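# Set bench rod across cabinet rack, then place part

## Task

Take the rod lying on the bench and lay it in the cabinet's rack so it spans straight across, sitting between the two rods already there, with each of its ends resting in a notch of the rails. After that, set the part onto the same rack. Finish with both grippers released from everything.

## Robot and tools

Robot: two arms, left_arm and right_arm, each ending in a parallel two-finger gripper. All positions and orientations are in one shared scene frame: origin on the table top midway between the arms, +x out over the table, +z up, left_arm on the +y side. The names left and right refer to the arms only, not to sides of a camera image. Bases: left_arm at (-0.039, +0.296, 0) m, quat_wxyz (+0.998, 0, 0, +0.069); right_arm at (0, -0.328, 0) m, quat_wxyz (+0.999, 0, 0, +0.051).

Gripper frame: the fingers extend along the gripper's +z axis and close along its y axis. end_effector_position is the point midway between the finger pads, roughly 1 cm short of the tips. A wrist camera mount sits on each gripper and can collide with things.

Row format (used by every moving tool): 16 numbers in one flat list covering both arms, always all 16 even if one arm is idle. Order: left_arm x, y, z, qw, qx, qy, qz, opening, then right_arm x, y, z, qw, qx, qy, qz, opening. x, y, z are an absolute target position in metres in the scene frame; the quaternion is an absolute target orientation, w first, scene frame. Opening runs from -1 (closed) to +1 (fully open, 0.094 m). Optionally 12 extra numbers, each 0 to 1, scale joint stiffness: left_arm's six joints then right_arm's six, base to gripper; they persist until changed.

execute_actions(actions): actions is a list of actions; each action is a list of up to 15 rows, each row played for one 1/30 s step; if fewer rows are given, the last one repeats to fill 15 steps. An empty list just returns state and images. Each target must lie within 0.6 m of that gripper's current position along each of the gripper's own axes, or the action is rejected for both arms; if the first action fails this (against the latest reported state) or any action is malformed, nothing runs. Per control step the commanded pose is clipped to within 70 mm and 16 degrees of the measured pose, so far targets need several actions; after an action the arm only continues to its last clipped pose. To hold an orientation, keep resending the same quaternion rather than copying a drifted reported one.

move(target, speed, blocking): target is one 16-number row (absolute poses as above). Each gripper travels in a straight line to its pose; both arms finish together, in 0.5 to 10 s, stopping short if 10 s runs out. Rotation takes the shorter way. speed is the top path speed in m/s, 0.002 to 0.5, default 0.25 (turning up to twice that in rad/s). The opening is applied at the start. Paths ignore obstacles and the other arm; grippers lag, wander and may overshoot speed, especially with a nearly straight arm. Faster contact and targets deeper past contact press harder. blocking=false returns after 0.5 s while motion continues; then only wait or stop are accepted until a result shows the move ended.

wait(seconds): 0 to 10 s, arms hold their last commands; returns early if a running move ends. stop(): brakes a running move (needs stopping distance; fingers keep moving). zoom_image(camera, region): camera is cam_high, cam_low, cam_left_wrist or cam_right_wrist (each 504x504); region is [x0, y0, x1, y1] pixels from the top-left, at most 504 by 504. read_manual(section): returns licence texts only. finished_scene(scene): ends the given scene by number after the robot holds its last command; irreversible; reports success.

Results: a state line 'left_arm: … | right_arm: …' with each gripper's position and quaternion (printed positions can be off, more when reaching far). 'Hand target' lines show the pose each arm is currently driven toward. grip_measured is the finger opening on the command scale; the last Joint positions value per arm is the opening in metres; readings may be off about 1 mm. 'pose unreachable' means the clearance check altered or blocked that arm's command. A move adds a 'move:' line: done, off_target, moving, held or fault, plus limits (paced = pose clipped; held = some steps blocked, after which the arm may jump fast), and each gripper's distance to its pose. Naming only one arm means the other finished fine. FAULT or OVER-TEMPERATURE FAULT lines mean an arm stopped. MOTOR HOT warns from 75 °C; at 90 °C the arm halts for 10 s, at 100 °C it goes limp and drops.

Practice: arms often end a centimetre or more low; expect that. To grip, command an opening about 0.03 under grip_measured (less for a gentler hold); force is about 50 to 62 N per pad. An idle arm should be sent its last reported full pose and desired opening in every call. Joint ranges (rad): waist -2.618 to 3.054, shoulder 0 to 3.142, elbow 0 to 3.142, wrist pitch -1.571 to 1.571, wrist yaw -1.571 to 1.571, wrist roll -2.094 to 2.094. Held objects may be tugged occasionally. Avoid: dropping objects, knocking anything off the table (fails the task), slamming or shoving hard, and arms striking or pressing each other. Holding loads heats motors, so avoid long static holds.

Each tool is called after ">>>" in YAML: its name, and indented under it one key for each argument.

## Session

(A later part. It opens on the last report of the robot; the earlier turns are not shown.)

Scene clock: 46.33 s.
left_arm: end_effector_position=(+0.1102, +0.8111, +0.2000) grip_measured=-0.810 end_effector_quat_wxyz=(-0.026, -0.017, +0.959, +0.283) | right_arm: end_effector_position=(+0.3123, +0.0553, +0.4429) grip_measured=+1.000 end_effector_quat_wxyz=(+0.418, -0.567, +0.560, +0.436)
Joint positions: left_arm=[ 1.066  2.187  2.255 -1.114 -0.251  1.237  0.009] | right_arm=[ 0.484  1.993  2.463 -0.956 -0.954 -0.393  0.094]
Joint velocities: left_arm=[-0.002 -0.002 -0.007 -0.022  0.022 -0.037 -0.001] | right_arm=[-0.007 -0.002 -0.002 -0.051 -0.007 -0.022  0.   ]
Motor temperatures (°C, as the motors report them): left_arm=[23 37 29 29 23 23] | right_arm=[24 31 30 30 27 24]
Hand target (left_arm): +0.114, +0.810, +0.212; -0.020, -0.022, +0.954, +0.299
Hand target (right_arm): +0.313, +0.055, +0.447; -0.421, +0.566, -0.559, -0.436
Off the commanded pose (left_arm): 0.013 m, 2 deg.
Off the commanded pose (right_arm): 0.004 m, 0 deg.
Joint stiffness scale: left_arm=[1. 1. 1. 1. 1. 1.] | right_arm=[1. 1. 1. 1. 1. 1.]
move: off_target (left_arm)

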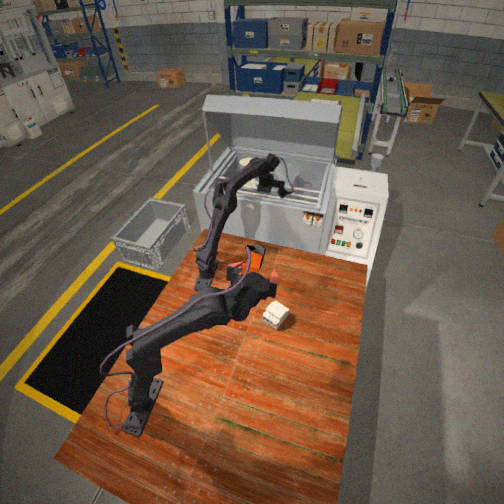

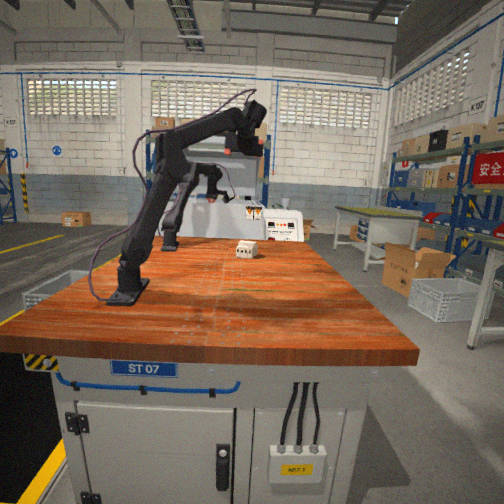

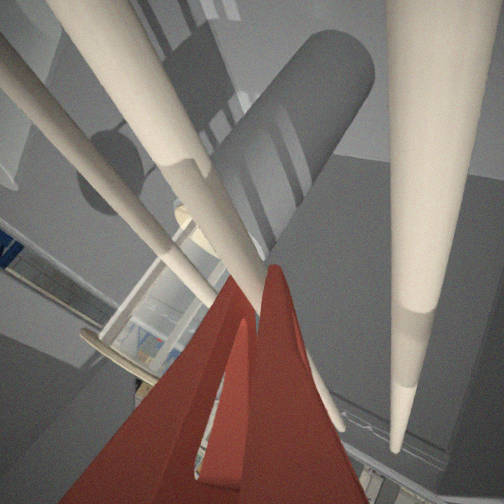

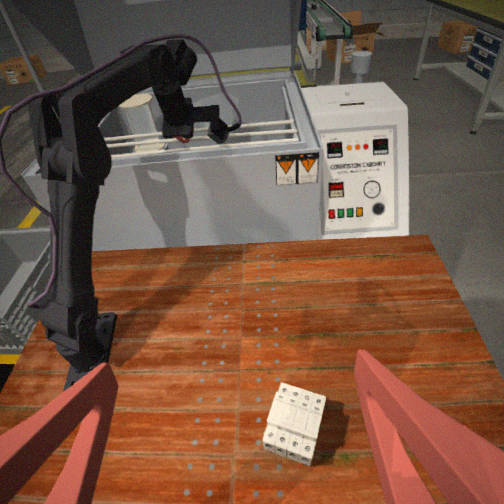

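>>> move:
  target: [0.114,0.81,0.205,-0.02,-0.028,0.954,0.30,-0.9,0.3126,0.0555,0.447,0.42,-0.567,0.559,0.436,1]
  speed: 0.02

>>> zoom_image:
  camera: "cam_right_wrist"
  region: [40,50,330,200]

>>> zoom_image:
  camera: "cam_high"
  region: [190,150,350,230]

Scene clock: 63.10 s.
left_arm: end_effector_position=(+0.1102, +0.8128, +0.1945) grip_measured=-0.810 end_effector_quat_wxyz=(-0.025, -0.020, +0.958, +0.286) | right_arm: end_effector_position=(+0.3123, +0.0553, +0.4429) grip_measured=+1.000 end_effector_quat_wxyz=(+0.418, -0.567, +0.560, +0.436)
Joint positions: left_arm=[ 1.066  2.178  2.213 -1.075 -0.255  1.232  0.009] | right_arm=[ 0.484  1.993  2.463 -0.956 -0.954 -0.393  0.094]
Joint velocities: left_arm=[-0.012 -0.017 -0.017  0.022 -0.051  0.066  0.001] | right_arm=[-0.007  0.002 -0.002  0.037 -0.037 -0.051  0.   ]
Motor temperatures (°C, as the motors report them): left_arm=[23 38 29 29 23 23] | right_arm=[24 31 30 31 27 24]
Hand target (left_arm): +0.114, +0.810, +0.205; -0.020, -0.028, +0.954, +0.299
Hand target (right_arm): +0.313, +0.055, +0.447; -0.421, +0.566, -0.559, -0.436
Off the commanded pose (left_arm): 0.011 m, 2 deg.
Off the commanded pose (right_arm): 0.004 m, 0 deg.
Joint stiffness scale: left_arm=[1. 1. 1. 1. 1. 1.] | right_arm=[1. 1. 1. 1. 1. 1.]
move: off_target (left_arm)

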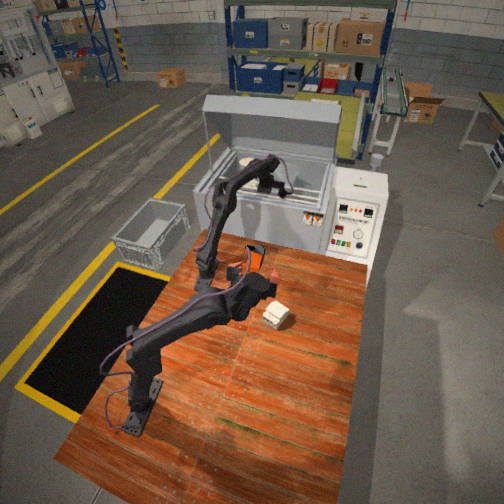

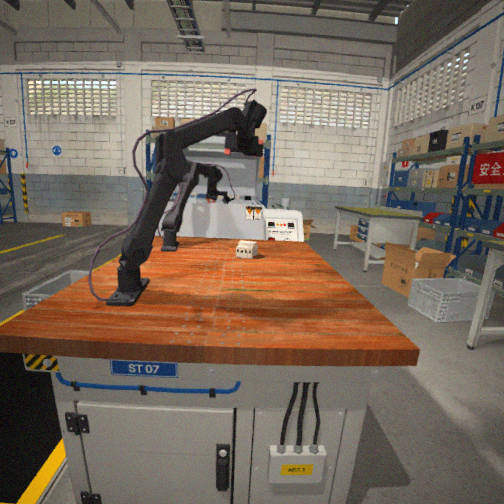

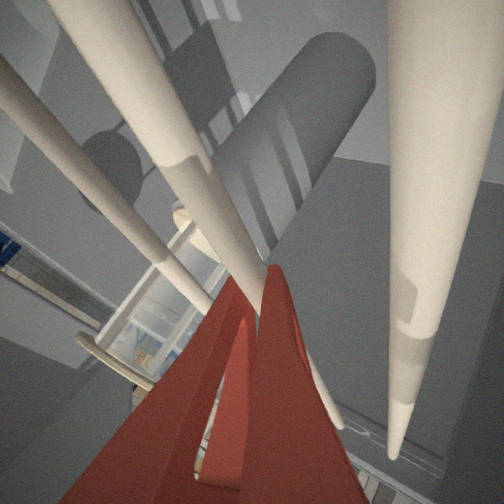

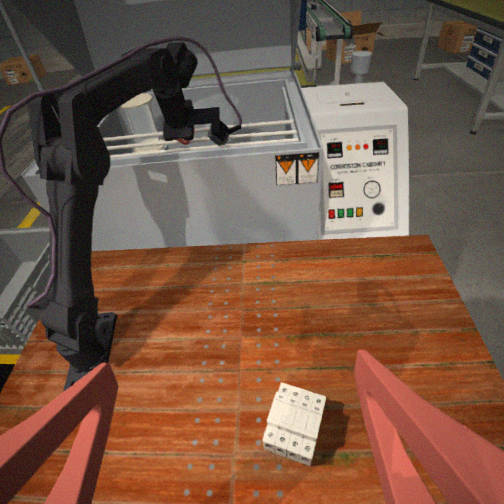

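Region (40, 50, 330, 200) of cam_right_wrist's 504x504 image, scaled by 1.738, with more detail than that image has; it fills the top 261 rows of this view, and the rest is white.

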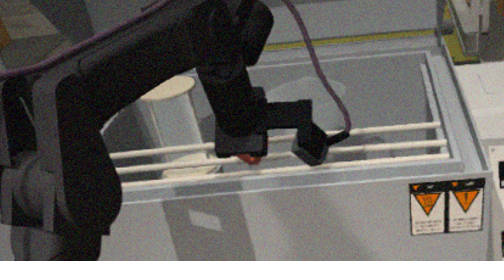

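Region (190, 150, 350, 230) of cam_high's 504x504 image, scaled by 3.150, with more detail than that image has.

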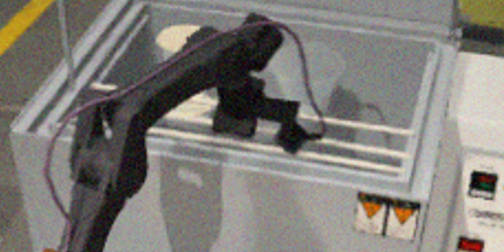

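>>> move:
  target: [0.114,0.81,0.205,-0.02,-0.028,0.954,0.30,-0.5,0.3126,0.0555,0.447,0.42,-0.567,0.559,0.436,1]

>>> move:
  target: [0.114,0.76,0.30,-0.02,-0.028,0.954,0.30,-0.5,0.3126,0.0555,0.447,0.42,-0.567,0.559,0.436,1]
  speed: 0.1

>>> zoom_image:
  camera: "cam_right_wrist"
  region: [40,50,330,200]

>>> zoom_image:
  camera: "cam_high"
  region: [270,160,350,220]

Scene clock: 67.07 s.
left_arm: end_effector_position=(+0.1096, +0.8136, +0.1950) grip_measured=-0.502 end_effector_quat_wxyz=(-0.026, -0.024, +0.957, +0.289) | right_arm: end_effector_position=(+0.3123, +0.0553, +0.4429) grip_measured=+1.000 end_effector_quat_wxyz=(+0.418, -0.567, +0.560, +0.436)
Joint positions: left_arm=[ 1.066  2.178  2.212 -1.072 -0.259  1.226  0.023] | right_arm=[ 0.484  1.993  2.463 -0.956 -0.954 -0.393  0.094]
Joint velocities: left_arm=[ 0.002 -0.002  0.002 -0.022 -0.037  0.007  0.   ] | right_arm=[ 0.027 -0.017 -0.007  0.007 -0.066  0.066  0.   ]
Motor temperatures (°C, as the motors report them): left_arm=[23 39 29 29 23 23] | right_arm=[24 31 30 31 27 24]
Hand target (left_arm): +0.114, +0.810, +0.205; -0.020, -0.028, +0.954, +0.299
Hand target (right_arm): +0.313, +0.055, +0.447; -0.421, +0.566, -0.559, -0.436
Off the commanded pose (left_arm): 0.012 m, 2 deg.
Off the commanded pose (right_arm): 0.004 m, 0 deg.
Joint stiffness scale: left_arm=[1. 1. 1. 1. 1. 1.] | right_arm=[1. 1. 1. 1. 1. 1.]
move: off_target (left_arm)

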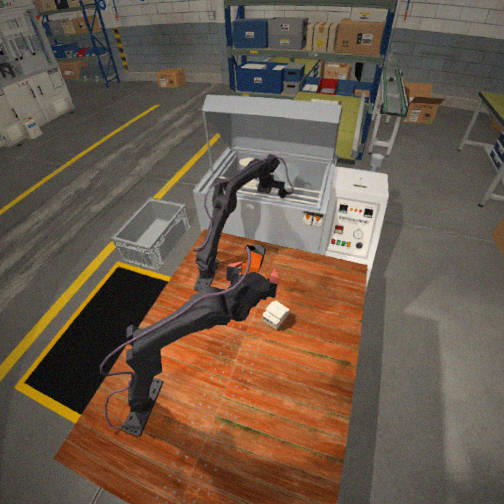

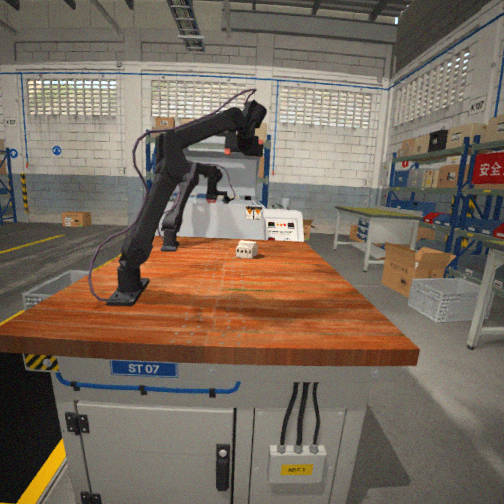

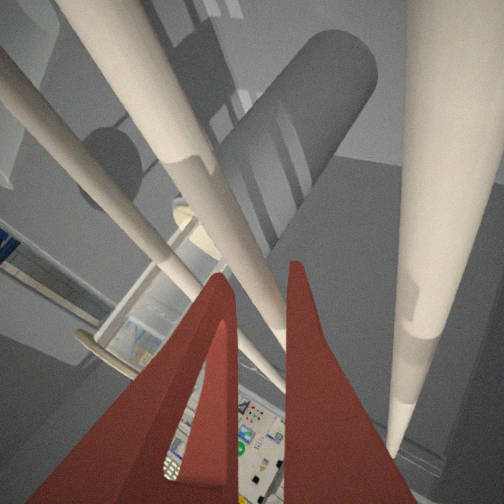

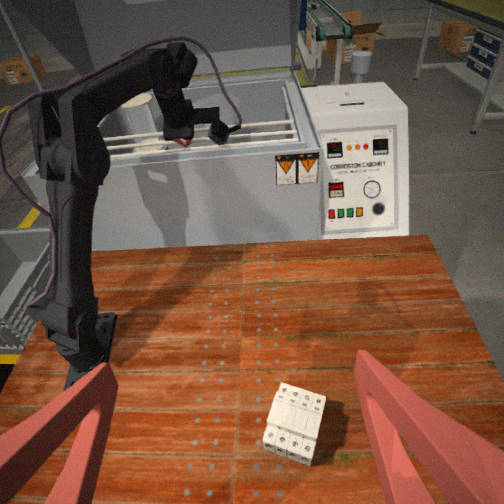

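Scene clock: 69.20 s.
left_arm: end_effector_position=(+0.1104, +0.7608, +0.2964) grip_measured=-0.502 end_effector_quat_wxyz=(-0.022, -0.024, +0.954, +0.298) | right_arm: end_effector_position=(+0.3123, +0.0553, +0.4429) grip_measured=+1.000 end_effector_quat_wxyz=(+0.418, -0.567, +0.560, +0.436)
Joint positions: left_arm=[ 1.017  2.203  2.71  -1.535 -0.284  1.185  0.023] | right_arm=[ 0.484  1.993  2.463 -0.956 -0.954 -0.393  0.094]
Joint velocities: left_arm=[-0.002  0.012  0.012 -0.022 -0.022 -0.007  0.   ] | right_arm=[ 0.002 -0.017 -0.007 -0.051  0.037 -0.037  0.   ]
Motor temperatures (°C, as the motors report them): left_arm=[23 38 29 29 23 23] | right_arm=[24 31 30 31 27 24]
Hand target (left_arm): +0.114, +0.759, +0.299; -0.019, -0.028, +0.953, +0.301
Hand target (right_arm): +0.313, +0.055, +0.447; -0.421, +0.566, -0.559, -0.436
Off the commanded pose (left_arm): 0.005 m, 1 deg.
Off the commanded pose (right_arm): 0.004 m, 0 deg.
Joint stiffness scale: left_arm=[1. 1. 1. 1. 1. 1.] | right_arm=[1. 1. 1. 1. 1. 1.]
move: done

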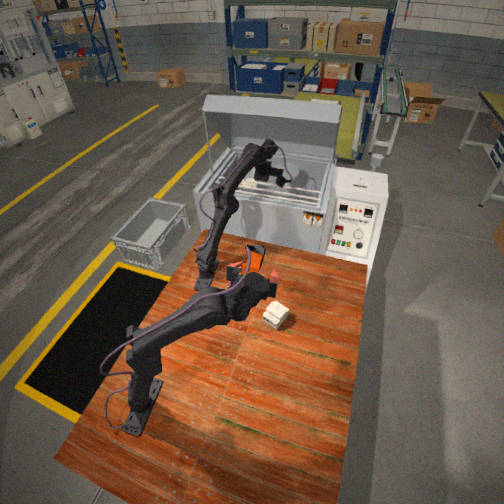

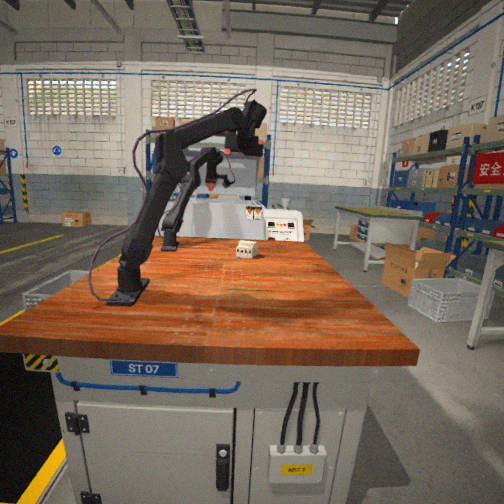

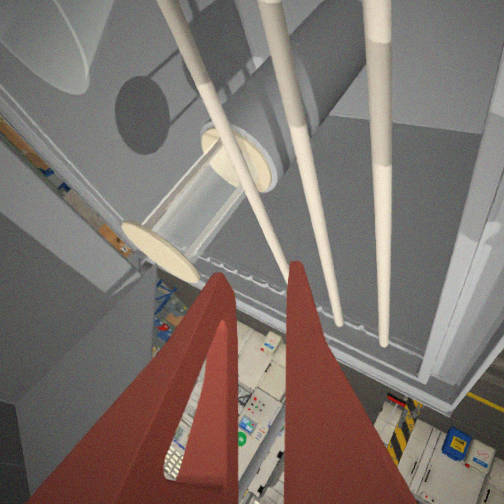

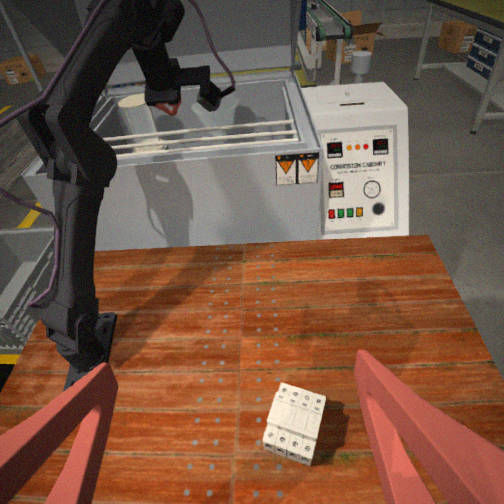

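Region (40, 50, 330, 200) of cam_right_wrist's 504x504 image, scaled by 1.738, with more detail than that image has; it fills the top 261 rows of this view, and the rest is white.

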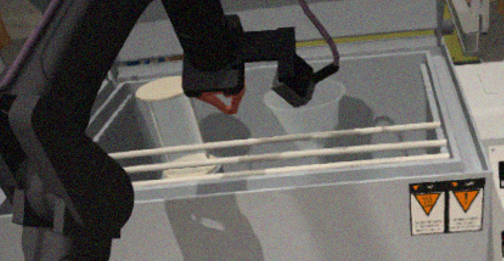

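Region (270, 160, 350, 220) of cam_high's 504x504 image, scaled by 6.300, with more detail than that image has; it fills the top 378 rows of this view, and the rest is white.

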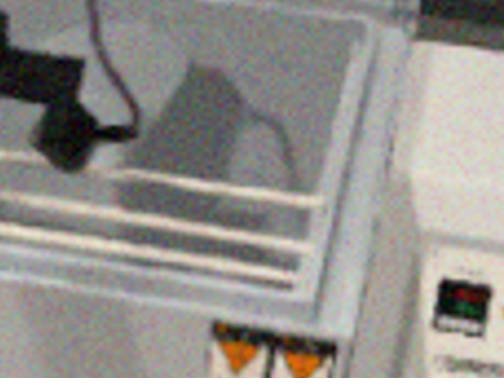

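>>> move:
  target: [0.23,0.785,0.25,-0.02,-0.028,0.954,0.30,-0.4,0.3126,0.0555,0.447,0.42,-0.567,0.559,0.436,1]
  speed: 0.1

>>> move:
  target: [0.23,0.814,0.206,-0.02,-0.028,0.954,0.30,-0.4,0.3126,0.0555,0.447,0.42,-0.567,0.559,0.436,1]
  speed: 0.04

Scene clock: 76.27 s.
left_arm: end_effector_position=(+0.2262, +0.7808, +0.2393) grip_measured=-0.402 end_effector_quat_wxyz=(-0.005, -0.009, +0.946, +0.325) | right_arm: end_effector_position=(+0.3123, +0.0553, +0.4429) grip_measured=+1.000 end_effector_quat_wxyz=(+0.418, -0.567, +0.560, +0.436)
Joint positions: left_arm=[ 0.81   2.445  2.848 -1.418 -0.38   1.039  0.028] | right_arm=[ 0.484  1.993  2.463 -0.956 -0.954 -0.393  0.094]
Joint velocities: left_arm=[-0.002  0.002 -0.002 -0.007  0.007 -0.007 -0.001] | right_arm=[-0.007 -0.007  0.002  0.007 -0.051  0.007  0.   ]
Motor temperatures (°C, as the motors report them): left_arm=[23 37 29 29 23 23] | right_arm=[24 31 30 31 27 24]
Hand target (left_arm): +0.230, +0.783, +0.249; +0.007, -0.019, +0.940, +0.342
Hand target (right_arm): +0.313, +0.055, +0.447; -0.421, +0.566, -0.559, -0.436
Off the commanded pose (left_arm): 0.012 m, 4 deg.
Off the commanded pose (right_arm): 0.004 m, 0 deg.
Joint stiffness scale: left_arm=[1. 1. 1. 1. 1. 1.] | right_arm=[1. 1. 1. 1. 1. 1.]
elbow stopped short (left arm): the move would have taken joint 3 (elbow) straighter than the controller allows; a more bent joint 3 avoids this.
move: off_target (left_arm)

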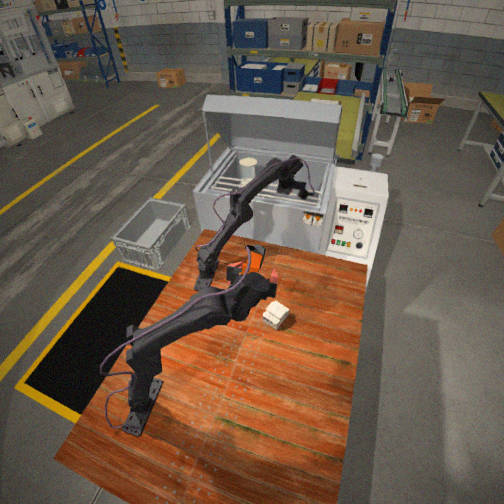

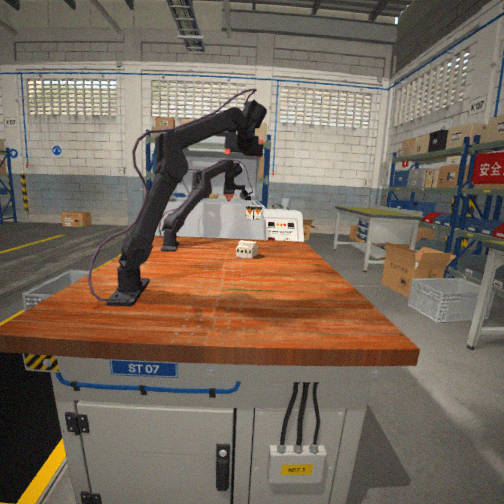

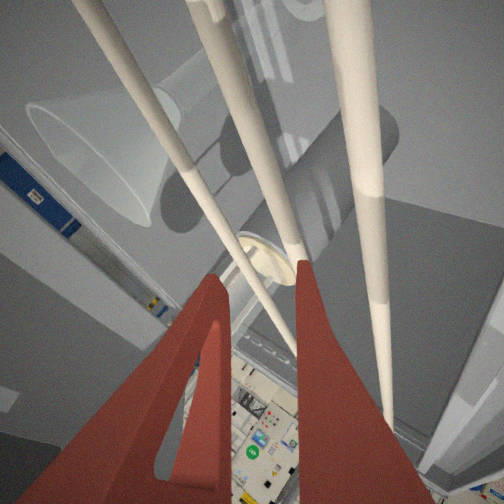

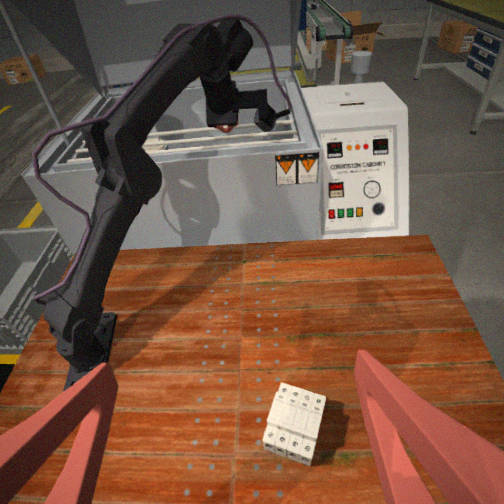

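Scene clock: 77.77 s.
left_arm: end_effector_position=(+0.2307, +0.8070, +0.1971) grip_measured=-0.402 end_effector_quat_wxyz=(-0.013, -0.016, +0.948, +0.318) | right_arm: end_effector_position=(+0.3123, +0.0553, +0.4429) grip_measured=+1.000 end_effector_quat_wxyz=(+0.418, -0.567, +0.560, +0.436)
Joint positions: left_arm=[ 0.831  2.54   2.848 -1.339 -0.38   1.042  0.028] | right_arm=[ 0.484  1.993  2.463 -0.956 -0.954 -0.393  0.094]
Joint velocities: left_arm=[-0.017 -0.012 -0.017 -0.007  0.051 -0.051  0.001] | right_arm=[-0.007 -0.002  0.002  0.037 -0.022  0.022  0.   ]
Motor temperatures (°C, as the motors report them): left_arm=[23 37 29 29 23 23] | right_arm=[24 31 30 31 27 24]
Hand target (left_arm): +0.229, +0.813, +0.206; -0.002, -0.021, +0.943, +0.331
Hand target (right_arm): +0.313, +0.055, +0.447; -0.421, +0.566, -0.559, -0.436
Off the commanded pose (left_arm): 0.011 m, 3 deg.
Off the commanded pose (right_arm): 0.004 m, 0 deg.
Joint stiffness scale: left_arm=[1. 1. 1. 1. 1. 1.] | right_arm=[1. 1. 1. 1. 1. 1.]
elbow stopped short (left arm): the move would have taken joint 3 (elbow) straighter than the controller allows; a more bent joint 3 avoids this.
move: off_target (left_arm)

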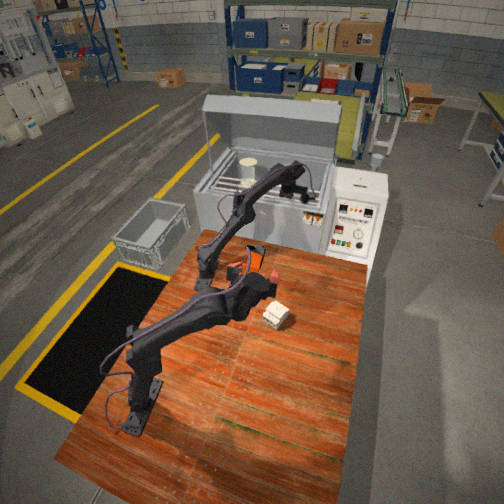

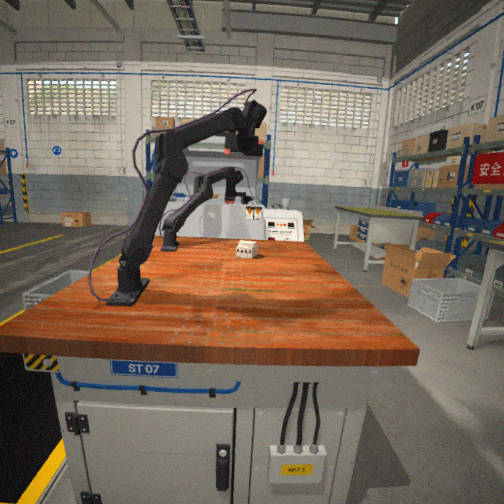

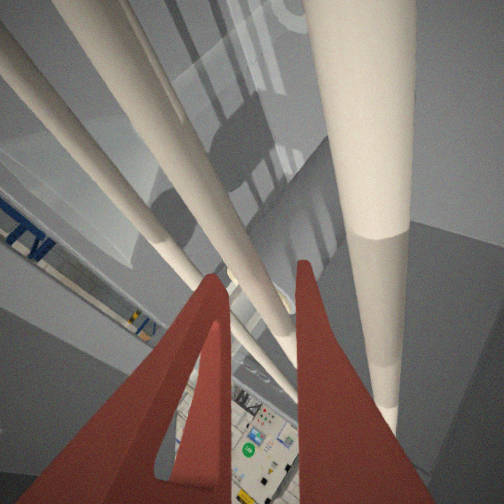

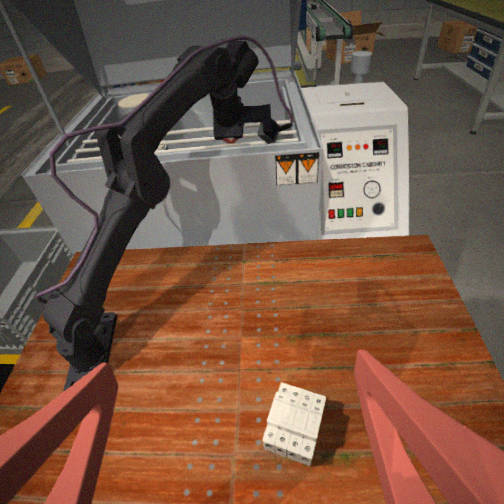

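>>> move:
  target: [0.23,0.834,0.204,0.0,-0.02,0.935,0.355,-0.4,0.3126,0.0555,0.447,0.42,-0.567,0.559,0.436,1]
  speed: 0.02

>>> zoom_image:
  camera: "cam_right_wrist"
  region: [200,80,330,170]

>>> zoom_image:
  camera: "cam_high"
  region: [270,160,350,220]

Scene clock: 83.07 s.
left_arm: end_effector_position=(+0.2328, +0.8256, +0.1983) grip_measured=-0.402 end_effector_quat_wxyz=(-0.004, -0.013, +0.939, +0.344) | right_arm: end_effector_position=(+0.3123, +0.0553, +0.4429) grip_measured=+1.000 end_effector_quat_wxyz=(+0.418, -0.567, +0.560, +0.436)
Joint positions: left_arm=[ 0.845  2.557  2.848 -1.257 -0.38   1.077  0.028] | right_arm=[ 0.484  1.993  2.463 -0.956 -0.954 -0.393  0.094]
Joint velocities: left_arm=[-0.007  0.007  0.012 -0.037 -0.007 -0.007 -0.   ] | right_arm=[-0.012 -0.007 -0.017 -0.139  0.037 -0.051  0.   ]
Motor temperatures (°C, as the motors report them): left_arm=[23 38 29 29 23 23] | right_arm=[24 32 30 31 27 24]
Hand target (left_arm): +0.230, +0.833, +0.204; +0.001, -0.019, +0.934, +0.357
Hand target (right_arm): +0.313, +0.055, +0.447; -0.421, +0.566, -0.559, -0.436
Off the commanded pose (left_arm): 0.011 m, 2 deg.
Off the commanded pose (right_arm): 0.004 m, 0 deg.
Joint stiffness scale: left_arm=[1. 1. 1. 1. 1. 1.] | right_arm=[1. 1. 1. 1. 1. 1.]
move: off_target (left_arm)

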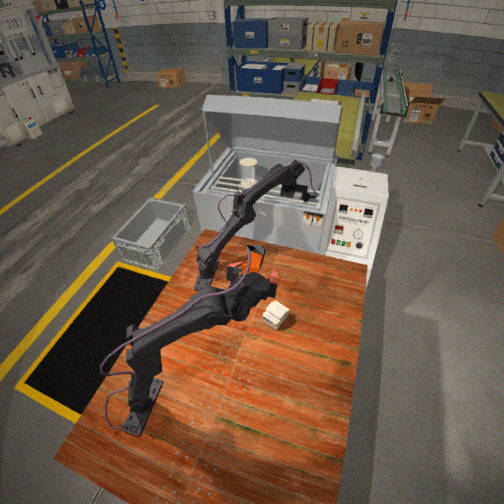

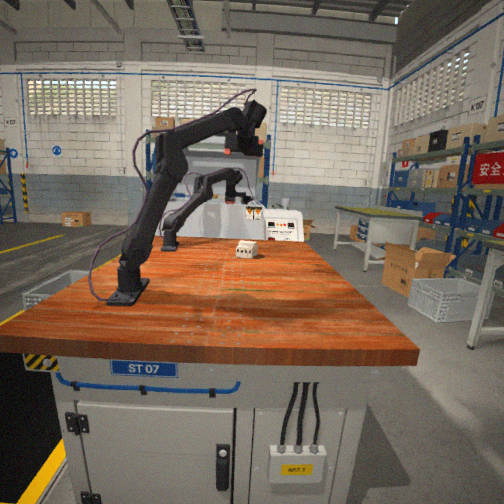

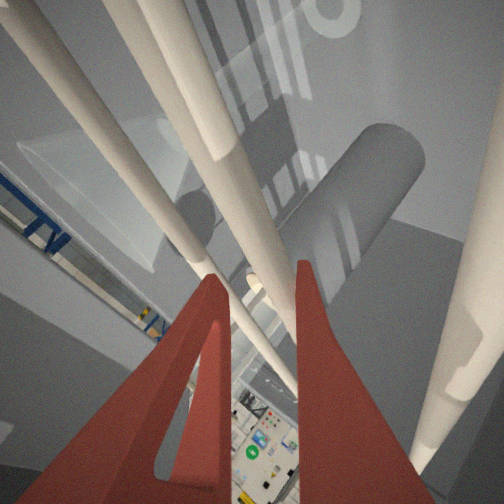

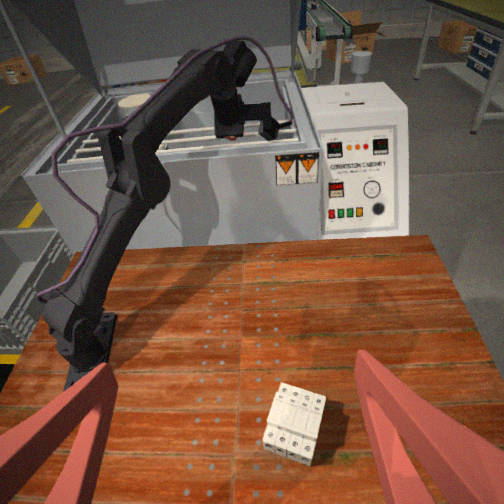

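Region (200, 80, 330, 170) of cam_right_wrist's 504x504 image, scaled by 3.877, with more detail than that image has; it fills the top 349 rows of this view, and the rest is white.

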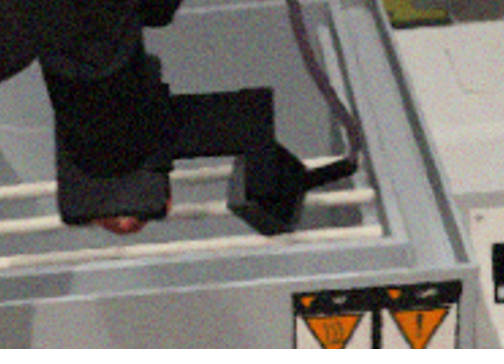

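Region (270, 160, 350, 220) of cam_high's 504x504 image, scaled by 6.300, with more detail than that image has; it fills the top 378 rows of this view, and the rest is white.

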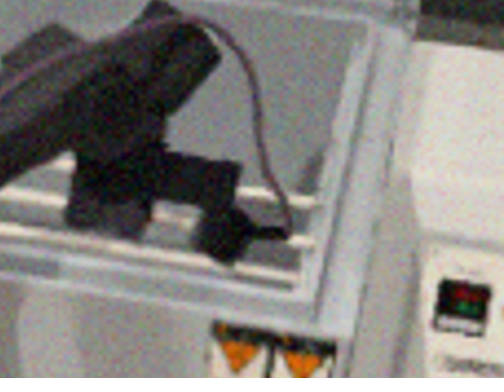

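>>> move:
  target: [0.2,0.76,0.275,0.0,-0.02,0.935,0.355,-0.4,0.3126,0.0555,0.447,0.42,-0.567,0.559,0.436,1]
  speed: 0.08

>>> zoom_image:
  camera: "cam_right_wrist"
  region: [200,80,330,170]

>>> zoom_image:
  camera: "cam_high"
  region: [270,160,350,220]

>>> zoom_image:
  camera: "cam_left_wrist"
  region: [260,280,460,440]

Scene clock: 87.37 s.
left_arm: end_effector_position=(+0.1994, +0.7671, +0.2748) grip_measured=-0.402 end_effector_quat_wxyz=(+0.001, -0.017, +0.934, +0.357) | right_arm: end_effector_position=(+0.3123, +0.0553, +0.4429) grip_measured=+1.000 end_effector_quat_wxyz=(+0.418, -0.567, +0.560, +0.436)
Joint positions: left_arm=[ 0.832  2.159  2.442 -1.222 -0.396  1.064  0.028] | right_arm=[ 0.484  1.993  2.463 -0.956 -0.954 -0.393  0.094]
Joint velocities: left_arm=[ 0.007 -0.022 -0.002  0.007  0.007  0.066  0.   ] | right_arm=[-0.002  0.012  0.002  0.007 -0.007  0.007  0.   ]
Motor temperatures (°C, as the motors report them): left_arm=[23 38 29 29 23 23] | right_arm=[24 32 30 31 27 24]
Hand target (left_arm): +0.200, +0.760, +0.276; +0.000, -0.020, +0.935, +0.355
Hand target (right_arm): +0.313, +0.055, +0.447; -0.421, +0.566, -0.559, -0.436
Off the commanded pose (left_arm): 0.007 m, 0 deg.
Off the commanded pose (right_arm): 0.004 m, 0 deg.
Joint stiffness scale: left_arm=[1. 1. 1. 1. 1. 1.] | right_arm=[1. 1. 1. 1. 1. 1.]
move: done

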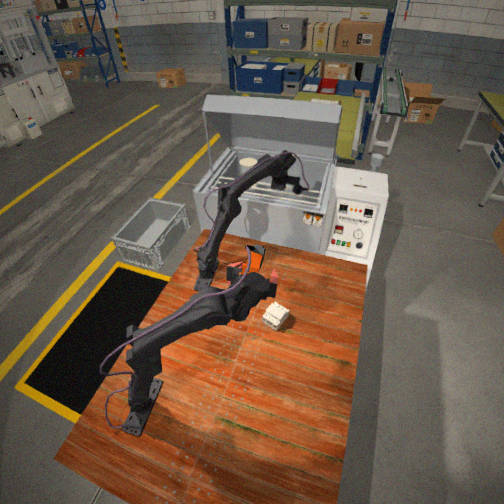

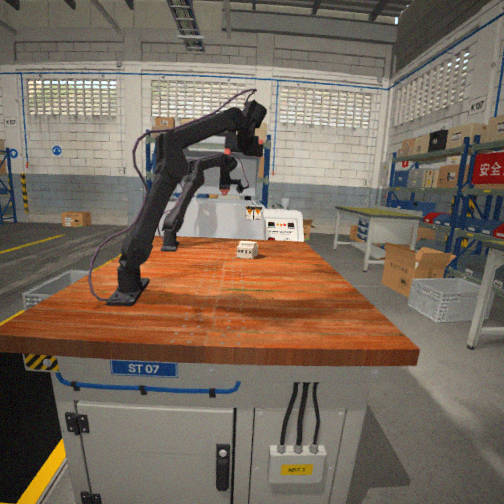

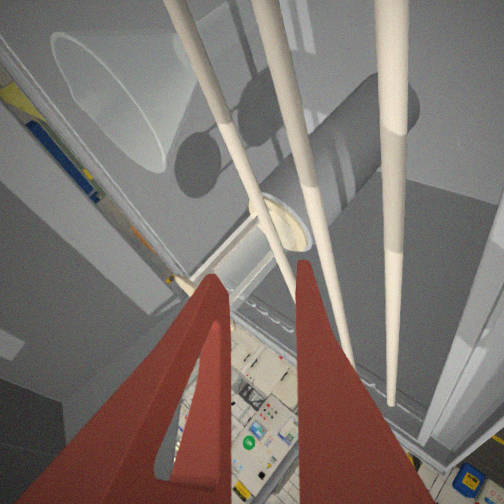

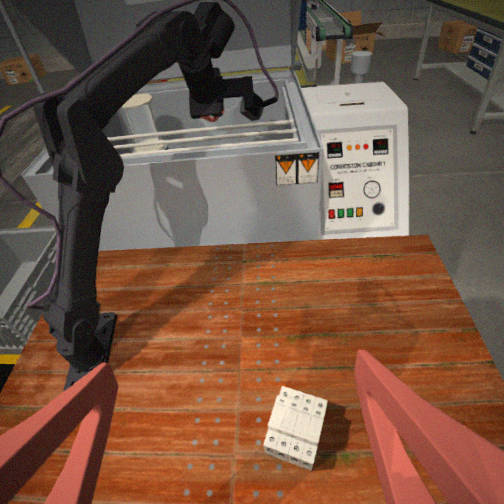

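Region (200, 80, 330, 170) of cam_right_wrist's 504x504 image, scaled by 3.877, with more detail than that image has; it fills the top 349 rows of this view, and the rest is white.

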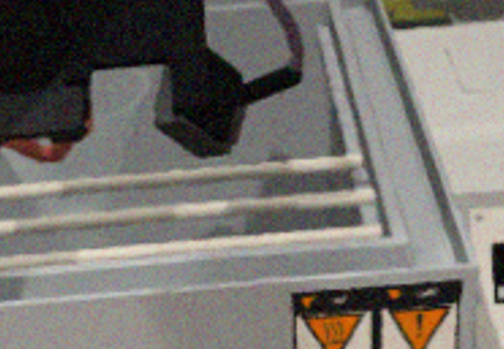

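Region (270, 160, 350, 220) of cam_high's 504x504 image, scaled by 6.300, with more detail than that image has; it fills the top 378 rows of this view, and the rest is white.

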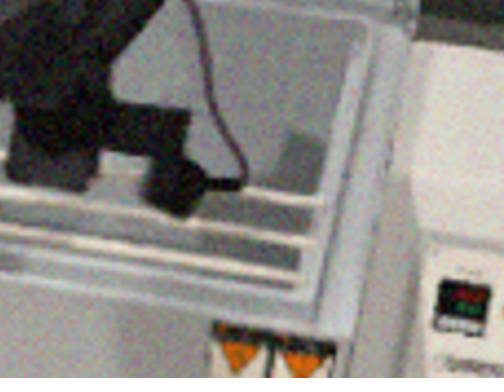

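Region (260, 280, 460, 440) of cam_left_wrist's 504x504 image, scaled by 2.520, with more detail than that image has; it fills the top 403 rows of this view, and the rest is white.

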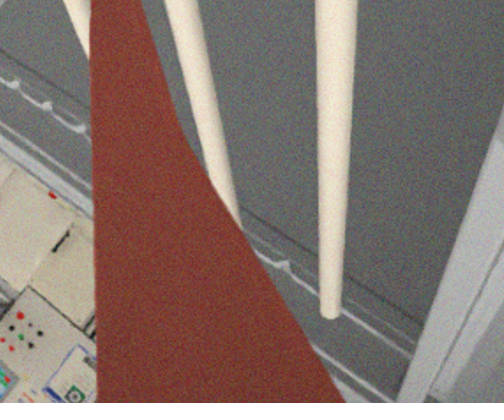

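>>> move:
  target: [0.25,0.55,0.29,0.2,-0.3,0.9,0.25,1,0.2056,-0.1993,0.345,0.483,-0.483,0.636,0.359,1]
  speed: 0.3

>>> move:
  target: [0.345,0.15,0.13,0.239,-0.581,0.757,0.183,1,0.1,-0.4,0.3,0.483,-0.483,0.636,0.359,1]
  speed: 0.3

Scene clock: 95.30 s.
left_arm: end_effector_position=(+0.2539, +0.5515, +0.2874) grip_measured=+1.000 end_effector_quat_wxyz=(+0.197, -0.296, +0.903, +0.241) | right_arm: end_effector_position=(+0.1986, -0.1966, +0.3336) grip_measured=+1.000 end_effector_quat_wxyz=(+0.469, -0.488, +0.643, +0.358)
Joint positions: left_arm=[ 0.411  1.638  1.849 -1.255 -0.368  0.015  0.094] | right_arm=[-0.314  1.148  1.305 -1.547 -1.256 -1.378  0.094]
Joint velocities: left_arm=[-0.002  0.012  0.002 -0.007 -0.051 -0.037  0.   ] | right_arm=[-0.017 -0.002 -0.002 -0.007 -0.007 -0.037  0.   ]
Motor temperatures (°C, as the motors report them): left_arm=[24 38 29 29 23 23] | right_arm=[24 31 31 31 27 24]
Hand target (left_arm): +0.251, +0.549, +0.290; +0.200, -0.301, +0.900, +0.245
Hand target (right_arm): +0.200, -0.198, +0.343; +0.479, -0.485, +0.637, +0.360
Off the commanded pose (left_arm): 0.005 m, 1 deg.
Off the commanded pose (right_arm): 0.014 m, 2 deg.
Joint stiffness scale: left_arm=[1. 1. 1. 1. 1. 1.] | right_arm=[1. 1. 1. 1. 1. 1.]
joint sent to its limit (right arm) — the command would take joint 4 (wrist pitch) past its lower limit, so that joint was sent only as far as its limit.
move: off_target (right_arm)

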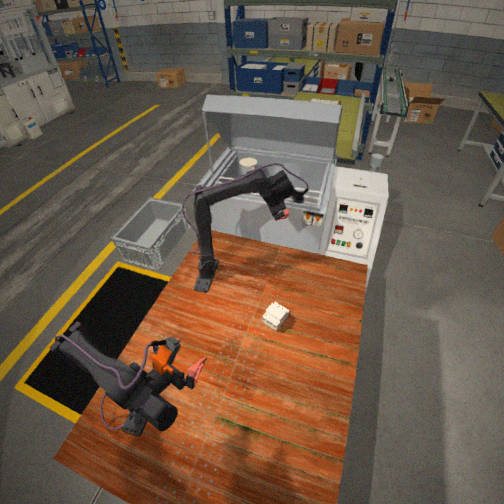

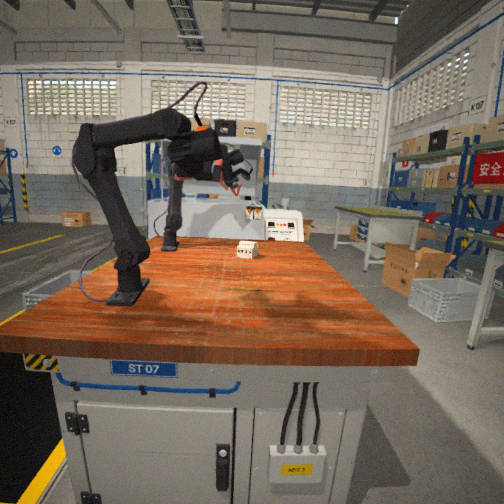

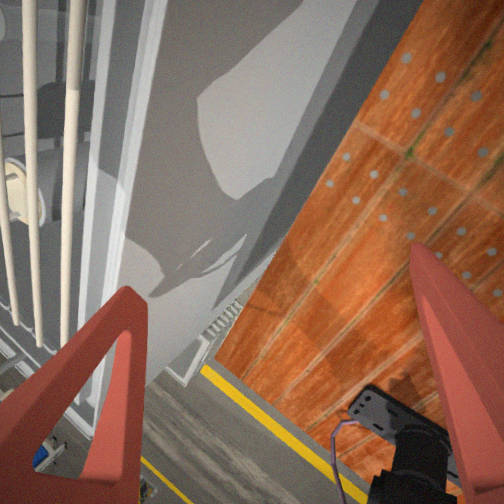

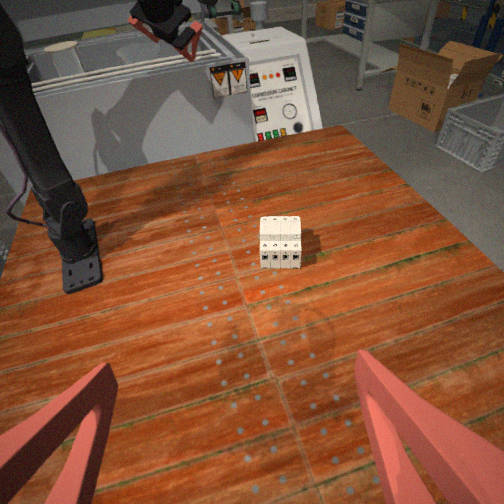

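Scene clock: 98.67 s.
left_arm: end_effector_position=(+0.3399, +0.1428, +0.1156) grip_measured=+1.000 end_effector_quat_wxyz=(+0.232, -0.571, +0.771, +0.157) | right_arm: end_effector_position=(+0.0998, -0.4003, +0.2950) grip_measured=+1.000 end_effector_quat_wxyz=(+0.200, -0.303, +0.888, -0.282)
Joint positions: left_arm=[-0.752  2.242  2.04  -1.54  -0.544 -1.937  0.094] | right_arm=[-0.83   0.665  1.359 -1.562 -0.066 -1.361  0.094]
Joint velocities: left_arm=[ 0.007  0.022  0.012 -0.007  0.007 -0.022  0.   ] | right_arm=[-0.007  0.002  0.012  0.007 -0.051 -0.007  0.   ]
Motor temperatures (°C, as the motors report them): left_arm=[24 38 29 29 23 23] | right_arm=[24 31 30 31 27 24]
Hand target (left_arm): +0.343, +0.145, +0.126; +0.241, -0.578, +0.765, +0.150
Hand target (right_arm): +0.098, -0.399, +0.301; +0.201, -0.304, +0.885, -0.290
Off the commanded pose (left_arm): 0.017 m, 4 deg.
Off the commanded pose (right_arm): 0.005 m, 90 deg; orientation clipped at the last step of the last action.
Joint stiffness scale: left_arm=[1. 1. 1. 1. 1. 1.] | right_arm=[1. 1. 1. 1. 1. 1.]
joint sent to its limit (left arm) — the command would take joint 4 (wrist pitch) past its lower limit, so that joint was sent only as far as its limit.
joint sent to its limit (right arm) — the command would take joint 4 (wrist pitch) past its lower limit, so that joint was sent only as far as its limit.
move: off_target (left_arm, right_arm); limits=paced

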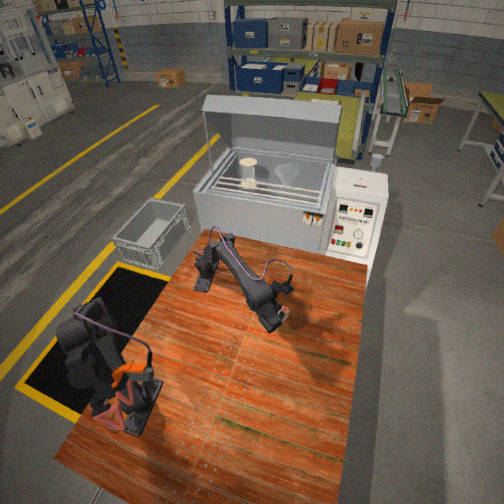

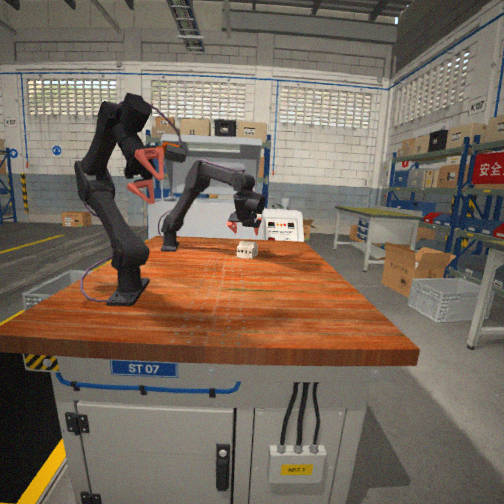

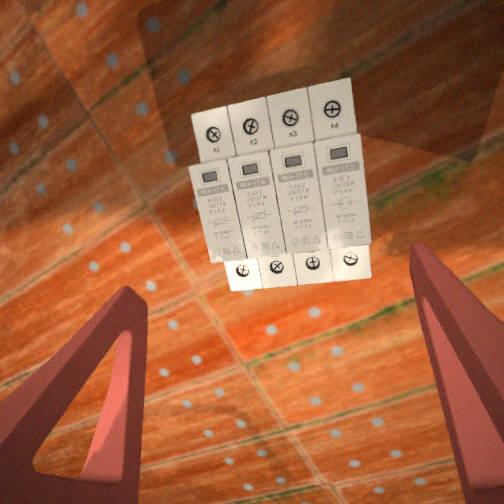

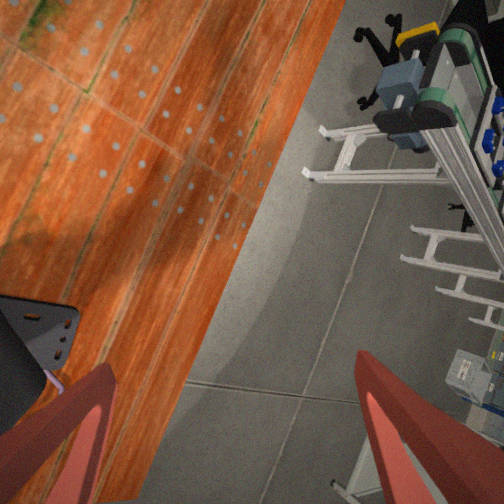

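>>> move:
  target: [0.352,0.18,0.095,0.239,-0.581,0.757,0.183,1,0.1,-0.4,0.3,0.2,-0.303,0.888,-0.282,1]
  speed: 0.1

Scene clock: 101.37 s.
left_arm: end_effector_position=(+0.3512, +0.1740, +0.0970) grip_measured=+1.000 end_effector_quat_wxyz=(+0.230, -0.588, +0.756, +0.172) | right_arm: end_effector_position=(+0.0998, -0.4003, +0.2950) grip_measured=+1.000 end_effector_quat_wxyz=(+0.199, -0.305, +0.888, -0.282)
Joint positions: left_arm=[-0.676  2.242  1.961 -1.464 -0.558 -1.909  0.094] | right_arm=[-0.83   0.665  1.359 -1.562 -0.066 -1.366  0.094]
Joint velocities: left_arm=[ 0.012  0.007 -0.012  0.007  0.051 -0.007  0.   ] | right_arm=[ 0.002 -0.002  0.002  0.037 -0.037  0.007  0.   ]
Motor temperatures (°C, as the motors report them): left_arm=[23 38 29 29 23 23] | right_arm=[24 30 30 31 27 24]
Hand target (left_arm): +0.352, +0.180, +0.095; +0.239, -0.581, +0.756, +0.183
Hand target (right_arm): +0.100, -0.400, +0.300; +0.201, -0.303, +0.888, -0.282
Off the commanded pose (left_arm): 0.006 m, 2 deg.
Off the commanded pose (right_arm): 0.005 m, 0 deg.
Joint stiffness scale: left_arm=[1. 1. 1. 1. 1. 1.] | right_arm=[1. 1. 1. 1. 1. 1.]
joint sent to its limit (right arm) — the command would take joint 4 (wrist pitch) past its lower limit, so that joint was sent only as far as its limit.
move: done

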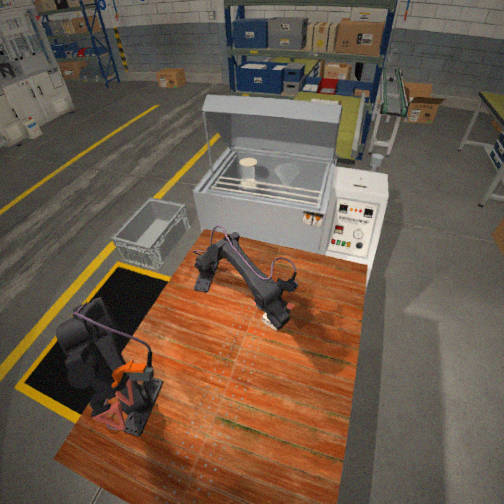

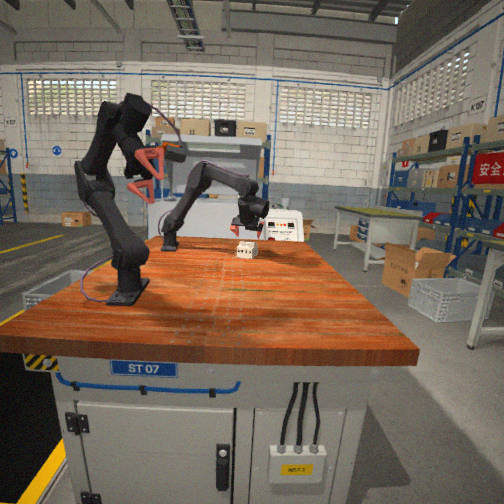

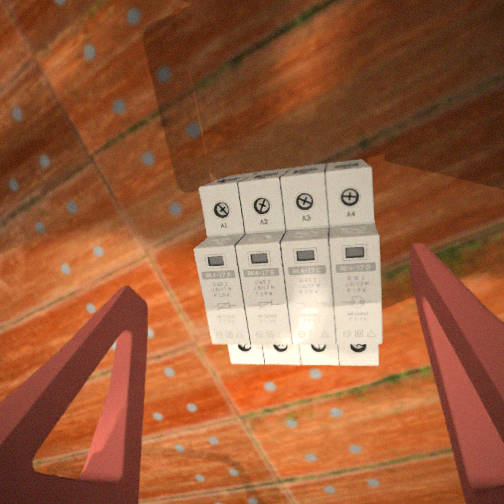

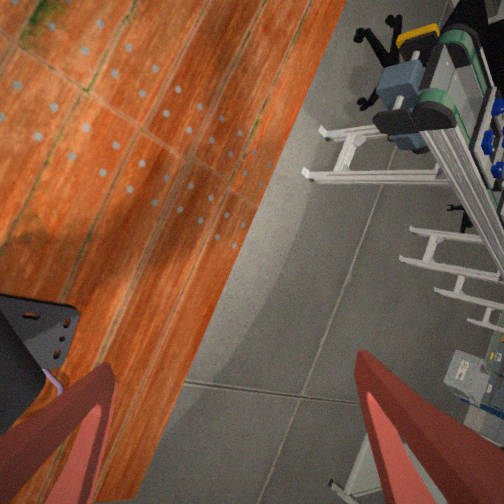

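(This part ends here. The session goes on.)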